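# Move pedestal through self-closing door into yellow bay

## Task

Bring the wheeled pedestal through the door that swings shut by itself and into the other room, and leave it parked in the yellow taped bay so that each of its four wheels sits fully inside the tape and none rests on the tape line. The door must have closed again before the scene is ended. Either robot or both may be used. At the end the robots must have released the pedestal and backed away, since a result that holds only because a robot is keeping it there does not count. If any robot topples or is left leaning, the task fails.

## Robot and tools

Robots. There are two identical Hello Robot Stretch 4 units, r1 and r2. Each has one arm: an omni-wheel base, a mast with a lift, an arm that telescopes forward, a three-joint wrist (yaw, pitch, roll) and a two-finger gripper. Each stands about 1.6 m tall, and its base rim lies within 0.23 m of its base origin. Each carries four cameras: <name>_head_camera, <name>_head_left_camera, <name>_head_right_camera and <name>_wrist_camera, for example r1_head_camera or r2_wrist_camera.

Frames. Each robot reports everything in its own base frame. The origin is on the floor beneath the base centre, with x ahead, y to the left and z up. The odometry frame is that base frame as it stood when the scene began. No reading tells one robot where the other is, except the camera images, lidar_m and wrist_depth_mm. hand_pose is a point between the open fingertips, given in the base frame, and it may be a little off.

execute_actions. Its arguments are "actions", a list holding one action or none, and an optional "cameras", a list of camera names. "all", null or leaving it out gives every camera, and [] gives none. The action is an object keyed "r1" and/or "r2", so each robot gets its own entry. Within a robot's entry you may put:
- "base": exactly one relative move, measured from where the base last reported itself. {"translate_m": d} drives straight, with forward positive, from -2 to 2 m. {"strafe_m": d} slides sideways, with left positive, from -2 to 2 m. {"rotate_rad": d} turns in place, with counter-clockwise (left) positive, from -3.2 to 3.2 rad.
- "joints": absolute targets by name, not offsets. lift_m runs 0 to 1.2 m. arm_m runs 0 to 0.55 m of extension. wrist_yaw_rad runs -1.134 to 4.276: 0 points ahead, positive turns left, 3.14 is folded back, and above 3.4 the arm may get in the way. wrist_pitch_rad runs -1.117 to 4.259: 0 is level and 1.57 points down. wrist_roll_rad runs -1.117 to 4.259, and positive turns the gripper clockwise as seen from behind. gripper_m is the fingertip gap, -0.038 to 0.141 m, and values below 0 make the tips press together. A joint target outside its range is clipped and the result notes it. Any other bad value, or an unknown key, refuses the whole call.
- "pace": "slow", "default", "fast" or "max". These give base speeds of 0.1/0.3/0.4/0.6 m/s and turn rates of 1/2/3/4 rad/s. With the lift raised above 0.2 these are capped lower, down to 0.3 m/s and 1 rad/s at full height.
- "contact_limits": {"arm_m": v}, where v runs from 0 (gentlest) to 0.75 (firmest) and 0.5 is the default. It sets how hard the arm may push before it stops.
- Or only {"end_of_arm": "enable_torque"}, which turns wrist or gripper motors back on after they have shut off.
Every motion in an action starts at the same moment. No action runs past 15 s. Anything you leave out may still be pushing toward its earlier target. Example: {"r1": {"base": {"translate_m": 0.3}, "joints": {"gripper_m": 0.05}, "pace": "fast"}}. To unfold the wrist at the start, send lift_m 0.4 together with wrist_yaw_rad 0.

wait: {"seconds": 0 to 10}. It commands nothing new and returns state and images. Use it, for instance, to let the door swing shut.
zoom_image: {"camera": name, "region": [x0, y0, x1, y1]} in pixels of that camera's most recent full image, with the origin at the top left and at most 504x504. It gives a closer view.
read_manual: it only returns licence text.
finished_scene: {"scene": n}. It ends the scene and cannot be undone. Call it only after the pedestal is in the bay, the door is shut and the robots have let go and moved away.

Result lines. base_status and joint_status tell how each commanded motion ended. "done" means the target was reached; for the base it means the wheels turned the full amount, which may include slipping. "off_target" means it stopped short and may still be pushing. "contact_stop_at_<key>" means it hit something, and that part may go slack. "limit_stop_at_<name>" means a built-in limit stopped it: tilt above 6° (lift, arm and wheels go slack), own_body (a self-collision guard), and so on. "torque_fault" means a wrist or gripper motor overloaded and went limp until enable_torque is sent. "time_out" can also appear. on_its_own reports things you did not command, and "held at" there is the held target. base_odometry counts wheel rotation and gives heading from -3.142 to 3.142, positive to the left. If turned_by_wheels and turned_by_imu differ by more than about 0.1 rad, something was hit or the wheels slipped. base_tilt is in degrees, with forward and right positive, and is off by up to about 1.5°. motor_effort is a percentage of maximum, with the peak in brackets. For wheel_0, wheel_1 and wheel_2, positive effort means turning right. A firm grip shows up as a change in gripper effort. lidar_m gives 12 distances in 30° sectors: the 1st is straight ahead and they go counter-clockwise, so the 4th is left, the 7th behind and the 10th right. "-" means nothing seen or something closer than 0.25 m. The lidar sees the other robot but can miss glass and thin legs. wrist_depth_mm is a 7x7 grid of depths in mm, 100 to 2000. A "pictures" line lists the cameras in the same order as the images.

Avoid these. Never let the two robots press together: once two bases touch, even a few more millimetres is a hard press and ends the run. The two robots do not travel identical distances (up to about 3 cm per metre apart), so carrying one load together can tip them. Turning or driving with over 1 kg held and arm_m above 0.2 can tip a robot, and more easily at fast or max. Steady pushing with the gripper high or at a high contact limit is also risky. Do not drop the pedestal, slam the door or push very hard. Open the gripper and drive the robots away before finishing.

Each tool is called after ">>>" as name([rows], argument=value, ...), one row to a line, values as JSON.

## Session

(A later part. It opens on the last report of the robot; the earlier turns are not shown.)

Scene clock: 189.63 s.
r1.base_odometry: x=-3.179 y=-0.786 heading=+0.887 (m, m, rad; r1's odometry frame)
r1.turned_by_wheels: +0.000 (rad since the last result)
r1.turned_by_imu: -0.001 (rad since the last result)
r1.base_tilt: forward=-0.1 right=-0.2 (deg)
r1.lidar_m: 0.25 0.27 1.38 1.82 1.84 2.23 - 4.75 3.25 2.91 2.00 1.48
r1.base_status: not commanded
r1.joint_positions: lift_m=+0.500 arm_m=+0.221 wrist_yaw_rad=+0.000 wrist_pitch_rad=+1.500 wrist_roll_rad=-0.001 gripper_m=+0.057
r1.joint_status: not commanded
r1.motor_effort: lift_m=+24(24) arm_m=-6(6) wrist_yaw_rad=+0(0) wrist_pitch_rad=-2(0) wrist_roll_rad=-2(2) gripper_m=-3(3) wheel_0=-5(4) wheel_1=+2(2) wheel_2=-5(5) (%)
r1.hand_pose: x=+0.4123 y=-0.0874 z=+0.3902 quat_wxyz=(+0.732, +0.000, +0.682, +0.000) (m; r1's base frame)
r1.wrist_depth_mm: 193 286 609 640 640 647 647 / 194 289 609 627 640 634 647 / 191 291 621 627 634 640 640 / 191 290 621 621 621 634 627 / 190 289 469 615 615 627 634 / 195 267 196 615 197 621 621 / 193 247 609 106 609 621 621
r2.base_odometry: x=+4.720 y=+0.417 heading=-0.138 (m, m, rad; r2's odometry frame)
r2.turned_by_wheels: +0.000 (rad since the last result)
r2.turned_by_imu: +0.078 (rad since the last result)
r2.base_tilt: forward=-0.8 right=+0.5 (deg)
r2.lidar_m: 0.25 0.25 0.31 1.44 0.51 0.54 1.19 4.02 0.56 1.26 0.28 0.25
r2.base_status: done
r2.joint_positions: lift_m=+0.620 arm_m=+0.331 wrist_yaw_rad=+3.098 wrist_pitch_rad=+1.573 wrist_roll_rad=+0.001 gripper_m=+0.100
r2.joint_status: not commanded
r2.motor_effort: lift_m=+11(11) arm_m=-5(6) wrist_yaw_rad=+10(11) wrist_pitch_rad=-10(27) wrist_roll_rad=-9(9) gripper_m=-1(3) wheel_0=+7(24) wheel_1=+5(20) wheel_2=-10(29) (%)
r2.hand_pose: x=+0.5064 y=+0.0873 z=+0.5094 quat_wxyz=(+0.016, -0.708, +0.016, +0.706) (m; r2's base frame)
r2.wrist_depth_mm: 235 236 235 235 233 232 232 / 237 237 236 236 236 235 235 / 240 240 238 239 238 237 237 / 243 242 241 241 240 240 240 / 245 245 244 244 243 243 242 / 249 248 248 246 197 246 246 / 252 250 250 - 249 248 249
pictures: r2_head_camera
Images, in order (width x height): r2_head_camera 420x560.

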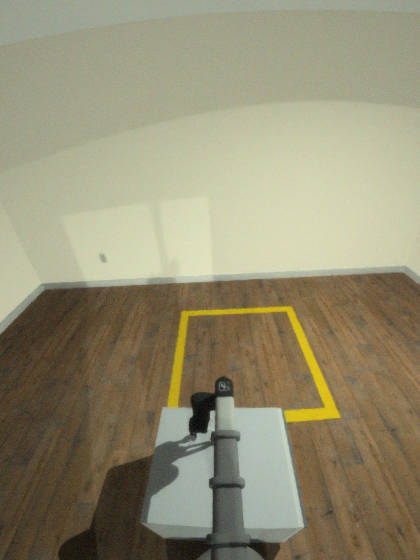

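>>> execute_actions([
  {"r2":{"base":{"rotate_rad":-0.17},"pace":"slow"},"r1":{"joints":{"arm_m":0.0},"base":{"translate_m":-0.05}}},
], cameras=[])

>>> execute_actions([
  {"r2":{"base":{"translate_m":0.84}},"r1":{"base":{"translate_m":-0.3}}},
], cameras=["r2_head_camera","r1_head_camera"])

Scene clock: 194.47 s.
r1.base_odometry: x=-3.211 y=-0.824 heading=+0.887 (m, m, rad; r1's odometry frame)
r1.turned_by_wheels: +0.000 (rad since the last result)
r1.turned_by_imu: -0.001 (rad since the last result)
r1.base_tilt: forward=+0.0 right=-0.2 (deg)
r1.lidar_m: 0.32 1.18 1.45 1.81 1.83 2.23 - 4.67 3.24 2.90 2.09 0.34
r1.base_status: done
r1.joint_positions: lift_m=+0.500 arm_m=+0.001 wrist_yaw_rad=+0.000 wrist_pitch_rad=+1.500 wrist_roll_rad=-0.001 gripper_m=+0.057
r1.joint_status: all done
r1.motor_effort: lift_m=+24(24) arm_m=-6(7) wrist_yaw_rad=+0(0) wrist_pitch_rad=-2(2) wrist_roll_rad=-1(2) gripper_m=-2(5) wheel_0=+0(13) wheel_1=-1(5) wheel_2=-1(7) (%)
r1.hand_pose: x=+0.1923 y=-0.0874 z=+0.3902 quat_wxyz=(+0.732, +0.000, +0.682, +0.000) (m; r1's base frame)
r1.wrist_depth_mm: 634 634 634 218 647 647 647 / 621 627 627 336 634 634 647 / 621 621 627 634 634 634 640 / 609 615 621 621 627 627 634 / 609 615 415 615 621 627 627 / 609 402 196 402 197 615 621 / 504 397 399 106 609 621 621
r2.base_odometry: x=+4.720 y=+0.417 heading=-0.305 (m, m, rad; r2's odometry frame)
r2.turned_by_wheels: -0.167 (rad since the last result)
r2.turned_by_imu: -0.167 (rad since the last result)
r2.base_tilt: forward=-0.8 right=+0.5 (deg)
r2.lidar_m: 0.25 0.25 0.25 2.32 0.60 0.48 0.79 4.32 0.57 0.79 2.43 0.25
r2.base_status: done
r2.joint_positions: lift_m=+0.620 arm_m=+0.331 wrist_yaw_rad=+3.104 wrist_pitch_rad=+1.566 wrist_roll_rad=-0.002 gripper_m=+0.100
r2.joint_status: not commanded
r2.motor_effort: lift_m=+11(11) arm_m=-6(5) wrist_yaw_rad=-5(11) wrist_pitch_rad=+13(21) wrist_roll_rad=+1(9) gripper_m=-3(4) wheel_0=+20(22) wheel_1=+13(15) wheel_2=+3(10) (%)
r2.hand_pose: x=+0.5036 y=+0.0874 z=+0.5094 quat_wxyz=(+0.013, -0.705, +0.013, +0.709) (m; r2's base frame)
r2.wrist_depth_mm: 235 235 235 235 236 235 236 / 236 237 237 237 237 236 237 / 237 238 238 238 239 239 238 / 240 241 241 240 241 240 242 / 242 243 242 242 243 242 243 / 244 244 196 244 244 246 246 / 246 246 246 - 247 247 248
pictures: none
No camera images: the call's "cameras" was empty. Leave "cameras" out to get every camera's image.

Scene clock: 198.73 s.
r1.base_odometry: x=-3.401 y=-1.057 heading=+0.887 (m, m, rad; r1's odometry frame)
r1.turned_by_wheels: +0.000 (rad since the last result)
r1.turned_by_imu: -0.001 (rad since the last result)
r1.base_tilt: forward=-0.2 right=-0.2 (deg)
r1.lidar_m: 1.32 1.47 1.81 1.77 1.76 2.15 4.20 4.36 3.30 2.97 2.62 1.24
r1.base_status: done
r1.joint_positions: lift_m=+0.500 arm_m=+0.001 wrist_yaw_rad=+0.000 wrist_pitch_rad=+1.500 wrist_roll_rad=-0.001 gripper_m=+0.057
r1.joint_status: not commanded
r1.motor_effort: lift_m=+24(24) arm_m=-6(6) wrist_yaw_rad=-1(1) wrist_pitch_rad=+0(1) wrist_roll_rad=+0(1) gripper_m=-6(0) wheel_0=-1(3) wheel_1=+0(4) wheel_2=-1(9) (%)
r1.hand_pose: x=+0.1923 y=-0.0874 z=+0.3902 quat_wxyz=(+0.732, +0.000, +0.682, +0.000) (m; r1's base frame)
r1.wrist_depth_mm: 634 634 640 634 647 640 640 / 621 634 627 627 640 647 640 / 621 627 627 627 634 640 640 / 615 615 621 627 627 627 634 / 609 615 415 615 627 627 621 / 609 402 197 402 198 627 634 / 504 397 397 106 609 615 615
r2.base_odometry: x=+5.521 y=+0.166 heading=-0.303 (m, m, rad; r2's odometry frame)
r2.turned_by_wheels: +0.002 (rad since the last result)
r2.turned_by_imu: +0.082 (rad since the last result)
r2.base_tilt: forward=-0.8 right=+0.5 (deg)
r2.lidar_m: 0.25 0.25 0.28 2.38 1.86 1.22 1.27 1.23 1.52 2.34 2.40 0.25
r2.base_status: done
r2.joint_positions: lift_m=+0.620 arm_m=+0.331 wrist_yaw_rad=+3.101 wrist_pitch_rad=+1.569 wrist_roll_rad=-0.001 gripper_m=+0.100
r2.joint_status: not commanded
r2.motor_effort: lift_m=+11(12) arm_m=-5(5) wrist_yaw_rad=+5(8) wrist_pitch_rad=+2(21) wrist_roll_rad=-5(5) gripper_m=-2(2) wheel_0=+16(25) wheel_1=+10(21) wheel_2=-6(27) (%)
r2.hand_pose: x=+0.5050 y=+0.0874 z=+0.5094 quat_wxyz=(+0.014, -0.706, +0.014, +0.707) (m; r2's base frame)
r2.wrist_depth_mm: 234 235 233 235 236 236 234 / 236 236 236 236 236 236 236 / 238 238 238 238 239 239 238 / 241 241 241 240 241 241 241 / 244 242 243 244 244 244 244 / 246 245 245 245 216 245 245 / 248 248 248 - 249 248 247
pictures: r1_head_camera, r2_head_camera
Images, in order (width x height): r1_head_camera 420x560, r2_head_camera 420x560.

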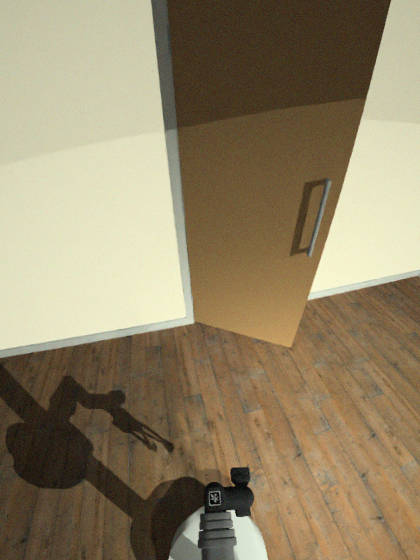

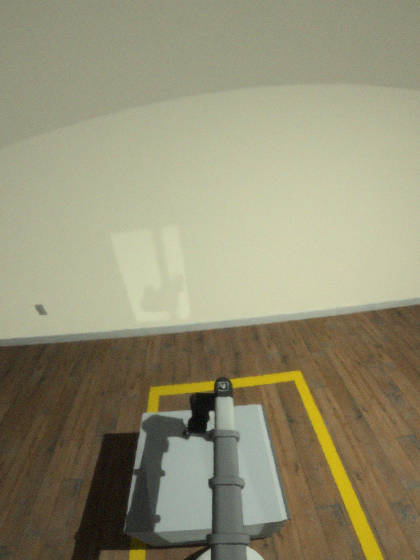

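Left margin looks tight; back off and check.

>>> execute_actions([
  {"r2":{"base":{"translate_m":-0.55},"joints":{"lift_m":0.75,"arm_m":0.0},"pace":"fast"}},
], cameras=["r2_head_camera","r1_head_camera","r2_head_left_camera"])

>>> zoom_image(camera="r2_head_camera", region=[80, 300, 340, 520])

Scene clock: 206.40 s.
r1.base_odometry: x=-3.401 y=-1.057 heading=+0.887 (m, m, rad; r1's odometry frame)
r1.turned_by_wheels: +0.000 (rad since the last result)
r1.turned_by_imu: -0.002 (rad since the last result)
r1.base_tilt: forward=-0.3 right=-0.3 (deg)
r1.lidar_m: 1.47 1.47 1.81 1.76 1.78 2.18 4.22 4.35 3.32 2.98 2.59 1.65
r1.base_status: not commanded
r1.joint_positions: lift_m=+0.500 arm_m=+0.001 wrist_yaw_rad=+0.000 wrist_pitch_rad=+1.500 wrist_roll_rad=-0.001 gripper_m=+0.057
r1.joint_status: not commanded
r1.motor_effort: lift_m=+24(24) arm_m=-6(6) wrist_yaw_rad=-2(0) wrist_pitch_rad=-1(2) wrist_roll_rad=-1(2) gripper_m=-4(3) wheel_0=-1(2) wheel_1=+0(0) wheel_2=-1(1) (%)
r1.hand_pose: x=+0.1923 y=-0.0874 z=+0.3902 quat_wxyz=(+0.732, +0.000, +0.682, +0.000) (m; r1's base frame)
r1.wrist_depth_mm: 621 634 640 640 640 640 647 / 627 627 627 634 634 634 640 / 627 621 621 621 627 640 640 / 621 615 621 627 627 640 627 / 609 615 415 615 627 621 621 / 603 402 196 404 198 621 621 / 500 397 397 106 609 615 621
r2.base_odometry: x=+4.996 y=+0.331 heading=-0.304 (m, m, rad; r2's odometry frame)
r2.turned_by_wheels: +0.000 (rad since the last result)
r2.turned_by_imu: -0.001 (rad since the last result)
r2.base_tilt: forward=-0.8 right=+0.4 (deg)
r2.lidar_m: 0.75 0.76 2.50 2.32 0.96 0.71 0.66 0.67 0.80 1.74 2.47 2.36
r2.base_status: done
r2.joint_positions: lift_m=+0.750 arm_m=+0.003 wrist_yaw_rad=+3.102 wrist_pitch_rad=+1.570 wrist_roll_rad=-0.002 gripper_m=+0.100
r2.joint_status: all done
joint sent to its limit — the command would take r2.arm_m past its lower limit, so that joint was sent only as far as its limit.
r2.motor_effort: lift_m=+22(23) arm_m=-8(9) wrist_yaw_rad=-1(6) wrist_pitch_rad=+0(11) wrist_roll_rad=-3(2) gripper_m=-3(4) wheel_0=-2(13) wheel_1=-3(10) wheel_2=+2(15) (%)
r2.hand_pose: x=+0.1772 y=+0.0874 z=+0.6395 quat_wxyz=(+0.013, -0.707, +0.013, +0.707) (m; r2's base frame)
r2.wrist_depth_mm: 842 842 640 640 854 842 842 / 854 842 640 640 854 854 854 / 866 866 640 647 854 866 854 / 866 866 654 661 866 866 878 / 891 878 866 866 866 866 878 / 878 866 878 878 878 866 878 / 891 904 891 - 878 878 891
pictures: r1_head_camera, r2_head_camera, r2_head_left_camera
Images, in order (width x height): r1_head_camera 420x560, r2_head_camera 420x560, r2_head_left_camera 420x672.

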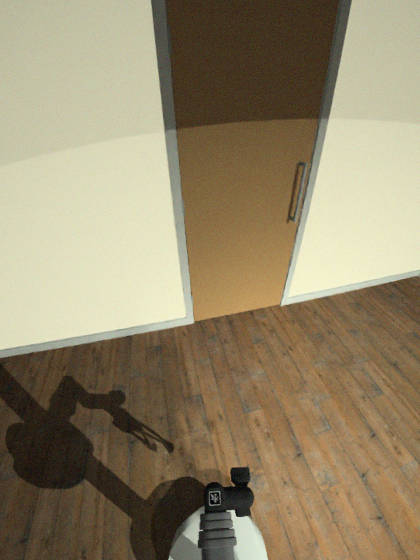

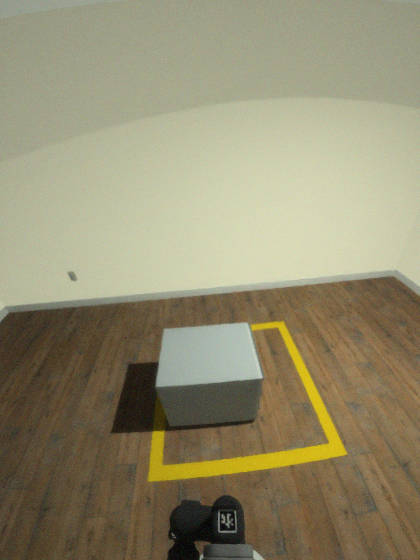

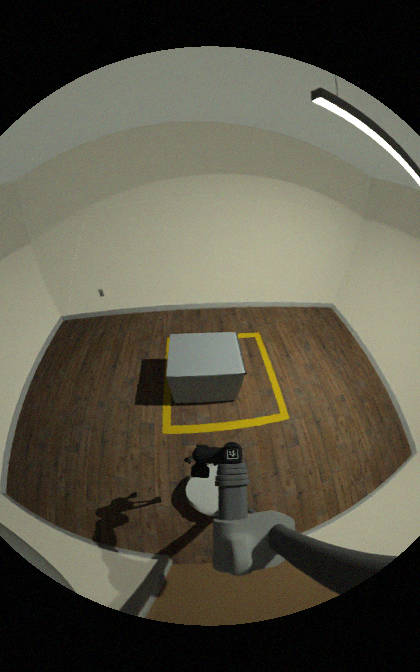

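Region (80, 300, 340, 520) of r2_head_camera's 420x560 image, scaled by 1.938, with more detail than that image has; it fills the top 426 rows of this view, and the rest is white.

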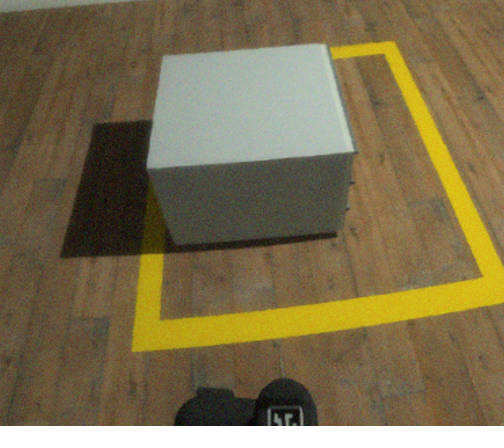

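>>> execute_actions([
  {"r2":{"base":{"strafe_m":0.65},"pace":"max"}},
], cameras=[])

>>> execute_actions([
  {"r2":{"base":{"translate_m":0.95},"pace":"max"}},
], cameras=[])

>>> execute_actions([
  {"r2":{"base":{"strafe_m":-0.19},"pace":"slow"}},
], cameras=[])

>>> execute_actions([
  {"r2":{"base":{"strafe_m":0.5},"pace":"max"}},
], cameras=["r2_head_right_camera"])

Scene clock: 212.87 s.
r1.base_odometry: x=-3.401 y=-1.057 heading=+0.887 (m, m, rad; r1's odometry frame)
r1.turned_by_wheels: +0.000 (rad since the last result)
r1.turned_by_imu: -0.001 (rad since the last result)
r1.base_tilt: forward=-0.1 right=-0.2 (deg)
r1.lidar_m: 1.46 1.46 1.80 1.77 1.77 2.18 4.24 4.35 3.32 2.97 2.61 1.65
r1.base_status: not commanded
r1.joint_positions: lift_m=+0.500 arm_m=+0.001 wrist_yaw_rad=+0.000 wrist_pitch_rad=+1.500 wrist_roll_rad=-0.001 gripper_m=+0.057
r1.joint_status: not commanded
r1.motor_effort: lift_m=+24(24) arm_m=-6(6) wrist_yaw_rad=+0(0) wrist_pitch_rad=-2(2) wrist_roll_rad=-1(0) gripper_m=-4(2) wheel_0=-1(1) wheel_1=+0(0) wheel_2=-1(1) (%)
r1.hand_pose: x=+0.1923 y=-0.0874 z=+0.3902 quat_wxyz=(+0.732, +0.000, +0.682, +0.000) (m; r1's base frame)
r1.wrist_depth_mm: 634 627 634 634 640 640 647 / 627 627 627 634 634 640 647 / 621 621 621 627 634 634 640 / 609 621 621 621 627 621 627 / 609 615 415 621 627 621 627 / 609 402 196 407 198 621 621 / 504 397 397 106 615 621 621
r2.base_odometry: x=+5.191 y=+0.951 heading=-0.304 (m, m, rad; r2's odometry frame)
r2.turned_by_wheels: +0.000 (rad since the last result)
r2.turned_by_imu: -0.001 (rad since the last result)
r2.base_tilt: forward=-0.7 right=+0.5 (deg)
r2.lidar_m: 1.09 2.16 1.82 1.66 1.04 0.70 0.65 0.67 0.98 1.94 1.10 0.80
r2.base_status: done
r2.joint_positions: lift_m=+0.750 arm_m=+0.003 wrist_yaw_rad=+3.102 wrist_pitch_rad=+1.570 wrist_roll_rad=-0.002 gripper_m=+0.100
r2.joint_status: not commanded
r2.motor_effort: lift_m=+21(22) arm_m=-8(7) wrist_yaw_rad=+1(1) wrist_pitch_rad=+0(1) wrist_roll_rad=-1(1) gripper_m=-2(2) wheel_0=+0(13) wheel_1=+2(14) wheel_2=+0(1) (%)
r2.hand_pose: x=+0.1773 y=+0.0874 z=+0.6395 quat_wxyz=(+0.013, -0.707, +0.013, +0.707) (m; r2's base frame)
r2.wrist_depth_mm: 831 842 634 634 831 842 842 / 854 854 640 640 854 842 842 / 866 854 647 647 854 866 866 / 854 891 647 654 866 854 866 / 878 878 878 866 866 866 866 / 891 891 878 878 878 878 878 / 891 891 891 - 904 891 878
pictures: none
No camera images: the call's "cameras" was empty. Leave "cameras" out to get every camera's image.

Scene clock: 216.53 s.
r1.base_odometry: x=-3.401 y=-1.057 heading=+0.887 (m, m, rad; r1's odometry frame)
r1.turned_by_wheels: +0.000 (rad since the last result)
r1.turned_by_imu: -0.001 (rad since the last result)
r1.base_tilt: forward=-0.2 right=-0.2 (deg)
r1.lidar_m: 1.45 1.47 1.79 1.77 1.79 2.17 4.23 4.35 3.32 2.98 2.61 1.65
r1.base_status: not commanded
r1.joint_positions: lift_m=+0.500 arm_m=+0.001 wrist_yaw_rad=+0.000 wrist_pitch_rad=+1.500 wrist_roll_rad=-0.001 gripper_m=+0.057
r1.joint_status: not commanded
r1.motor_effort: lift_m=+24(24) arm_m=-6(6) wrist_yaw_rad=-1(1) wrist_pitch_rad=-2(1) wrist_roll_rad=+0(1) gripper_m=-4(5) wheel_0=-1(1) wheel_1=+0(0) wheel_2=-1(1) (%)
r1.hand_pose: x=+0.1923 y=-0.0874 z=+0.3902 quat_wxyz=(+0.732, +0.000, +0.682, +0.000) (m; r1's base frame)
r1.wrist_depth_mm: 634 634 634 640 647 647 647 / 627 634 627 634 634 640 640 / 621 621 627 627 634 640 640 / 615 615 621 615 627 627 634 / 609 615 413 615 627 621 627 / 609 399 196 404 198 615 621 / 500 394 399 106 609 615 621
r2.base_odometry: x=+6.097 y=+0.667 heading=-0.303 (m, m, rad; r2's odometry frame)
r2.turned_by_wheels: +0.001 (rad since the last result)
r2.turned_by_imu: -0.002 (rad since the last result)
r2.base_tilt: forward=-0.8 right=+0.5 (deg)
r2.lidar_m: 1.17 1.20 1.53 1.76 1.80 1.74 1.60 1.73 0.30 0.25 0.26 1.24
r2.base_status: done
r2.joint_positions: lift_m=+0.750 arm_m=+0.003 wrist_yaw_rad=+3.102 wrist_pitch_rad=+1.570 wrist_roll_rad=-0.002 gripper_m=+0.100
r2.joint_status: not commanded
r2.motor_effort: lift_m=+22(21) arm_m=-8(8) wrist_yaw_rad=+0(0) wrist_pitch_rad=+0(1) wrist_roll_rad=-2(1) gripper_m=-3(2) wheel_0=+3(9) wheel_1=+3(10) wheel_2=+0(15) (%)
r2.hand_pose: x=+0.1773 y=+0.0874 z=+0.6395 quat_wxyz=(+0.013, -0.707, +0.013, +0.707) (m; r2's base frame)
r2.wrist_depth_mm: 512 634 634 640 831 842 842 / 508 699 634 634 842 854 854 / 500 683 647 654 854 854 842 / 496 732 654 661 866 878 854 / 878 878 866 878 878 866 878 / 891 891 878 878 866 866 878 / 891 904 878 - 891 878 891
pictures: none
No camera images: the call's "cameras" was empty. Leave "cameras" out to get every camera's image.

Scene clock: 219.57 s.
r1.base_odometry: x=-3.401 y=-1.057 heading=+0.887 (m, m, rad; r1's odometry frame)
r1.turned_by_wheels: +0.000 (rad since the last result)
r1.turned_by_imu: -0.001 (rad since the last result)
r1.base_tilt: forward=-0.2 right=-0.3 (deg)
r1.lidar_m: 1.46 1.49 1.80 1.77 1.77 2.16 4.24 4.36 3.30 2.96 2.61 1.65
r1.base_status: not commanded
r1.joint_positions: lift_m=+0.500 arm_m=+0.001 wrist_yaw_rad=+0.000 wrist_pitch_rad=+1.500 wrist_roll_rad=-0.001 gripper_m=+0.057
r1.joint_status: not commanded
r1.motor_effort: lift_m=+24(24) arm_m=-6(6) wrist_yaw_rad=-1(0) wrist_pitch_rad=-1(2) wrist_roll_rad=-1(1) gripper_m=-4(3) wheel_0=-1(1) wheel_1=+0(0) wheel_2=-1(1) (%)
r1.hand_pose: x=+0.1923 y=-0.0874 z=+0.3902 quat_wxyz=(+0.732, +0.000, +0.682, +0.000) (m; r1's base frame)
r1.wrist_depth_mm: 627 634 634 640 640 640 654 / 634 627 634 634 634 640 647 / 621 621 627 634 627 634 634 / 615 621 621 621 634 634 634 / 615 609 415 615 621 627 627 / 609 402 196 404 197 615 621 / 504 397 397 106 615 627 615
r2.base_odometry: x=+6.041 y=+0.486 heading=-0.303 (m, m, rad; r2's odometry frame)
r2.turned_by_wheels: +0.000 (rad since the last result)
r2.turned_by_imu: +0.003 (rad since the last result)
r2.base_tilt: forward=-0.8 right=+0.5 (deg)
r2.lidar_m: 1.19 1.21 1.56 1.95 2.00 1.75 1.59 1.70 0.25 0.25 0.25 1.28
r2.base_status: done
r2.joint_positions: lift_m=+0.750 arm_m=+0.003 wrist_yaw_rad=+3.102 wrist_pitch_rad=+1.570 wrist_roll_rad=-0.002 gripper_m=+0.100
r2.joint_status: not commanded
r2.motor_effort: lift_m=+21(22) arm_m=-8(8) wrist_yaw_rad=+1(1) wrist_pitch_rad=-1(0) wrist_roll_rad=+0(0) gripper_m=-3(3) wheel_0=+9(19) wheel_1=-13(16) wheel_2=+2(5) (%)
r2.hand_pose: x=+0.1773 y=+0.0874 z=+0.6396 quat_wxyz=(+0.013, -0.707, +0.013, +0.707) (m; r2's base frame)
r2.wrist_depth_mm: 392 488 634 634 842 831 831 / 394 580 640 634 854 854 842 / 399 585 654 640 854 854 842 / 399 585 654 654 878 854 854 / 424 878 878 866 866 878 866 / 878 891 878 878 878 878 878 / 904 891 891 - 878 891 878
pictures: none
No camera images: the call's "cameras" was empty. Leave "cameras" out to get every camera's image.

Scene clock: 222.03 s.
r1.base_odometry: x=-3.401 y=-1.057 heading=+0.887 (m, m, rad; r1's odometry frame)
r1.turned_by_wheels: +0.000 (rad since the last result)
r1.turned_by_imu: -0.001 (rad since the last result)
r1.base_tilt: forward=+0.0 right=-0.3 (deg)
r1.lidar_m: 1.46 1.47 1.82 1.78 1.77 2.17 4.19 4.35 3.33 2.97 2.62 1.63
r1.base_status: not commanded
r1.joint_positions: lift_m=+0.500 arm_m=+0.001 wrist_yaw_rad=+0.000 wrist_pitch_rad=+1.500 wrist_roll_rad=-0.001 gripper_m=+0.057
r1.joint_status: not commanded
r1.motor_effort: lift_m=+24(24) arm_m=-6(6) wrist_yaw_rad=+0(1) wrist_pitch_rad=-3(3) wrist_roll_rad=+0(2) gripper_m=-4(3) wheel_0=-1(1) wheel_1=+0(0) wheel_2=-1(1) (%)
r1.hand_pose: x=+0.1923 y=-0.0874 z=+0.3902 quat_wxyz=(+0.732, +0.000, +0.682, +0.000) (m; r1's base frame)
r1.wrist_depth_mm: 627 634 640 640 640 640 647 / 627 634 634 634 627 634 647 / 621 621 627 621 634 640 634 / 615 621 621 621 627 627 634 / 615 621 415 621 621 627 621 / 603 402 196 404 198 621 627 / 500 397 399 106 609 621 621
r2.base_odometry: x=+6.190 y=+0.963 heading=-0.303 (m, m, rad; r2's odometry frame)
r2.turned_by_wheels: +0.000 (rad since the last result)
r2.turned_by_imu: +0.000 (rad since the last result)
r2.base_tilt: forward=-0.8 right=+0.5 (deg)
r2.lidar_m: 1.13 1.18 1.51 1.44 1.49 1.76 1.62 1.69 0.73 0.67 0.73 1.24
r2.base_status: done
r2.joint_positions: lift_m=+0.750 arm_m=+0.003 wrist_yaw_rad=+3.102 wrist_pitch_rad=+1.570 wrist_roll_rad=-0.002 gripper_m=+0.100
r2.joint_status: not commanded
r2.motor_effort: lift_m=+21(21) arm_m=-7(8) wrist_yaw_rad=+2(2) wrist_pitch_rad=-1(1) wrist_roll_rad=-1(1) gripper_m=-3(3) wheel_0=-1(13) wheel_1=+2(16) wheel_2=+0(4) (%)
r2.hand_pose: x=+0.1773 y=+0.0874 z=+0.6396 quat_wxyz=(+0.013, -0.707, +0.013, +0.707) (m; r2's base frame)
r2.wrist_depth_mm: 854 854 634 634 842 831 842 / 854 854 640 640 854 854 831 / 866 866 647 640 866 866 842 / 866 866 647 661 854 866 866 / 891 878 866 866 854 866 866 / 904 878 878 878 866 878 878 / 891 891 904 - 891 878 878
pictures: r2_head_right_camera
Images, in order (width x height): r2_head_right_camera 420x672.

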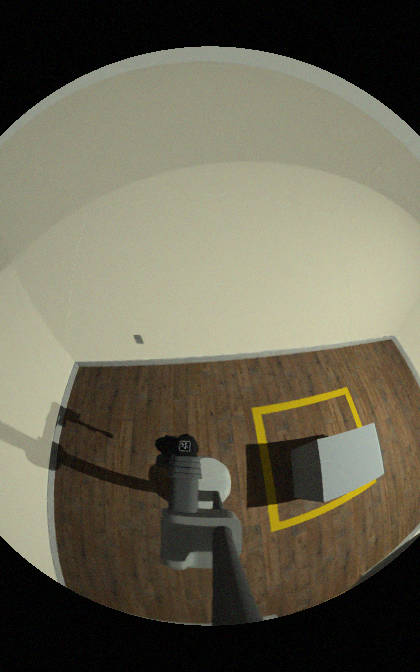

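>>> finished_scene(scene=1)

The scene is finished: the task was done.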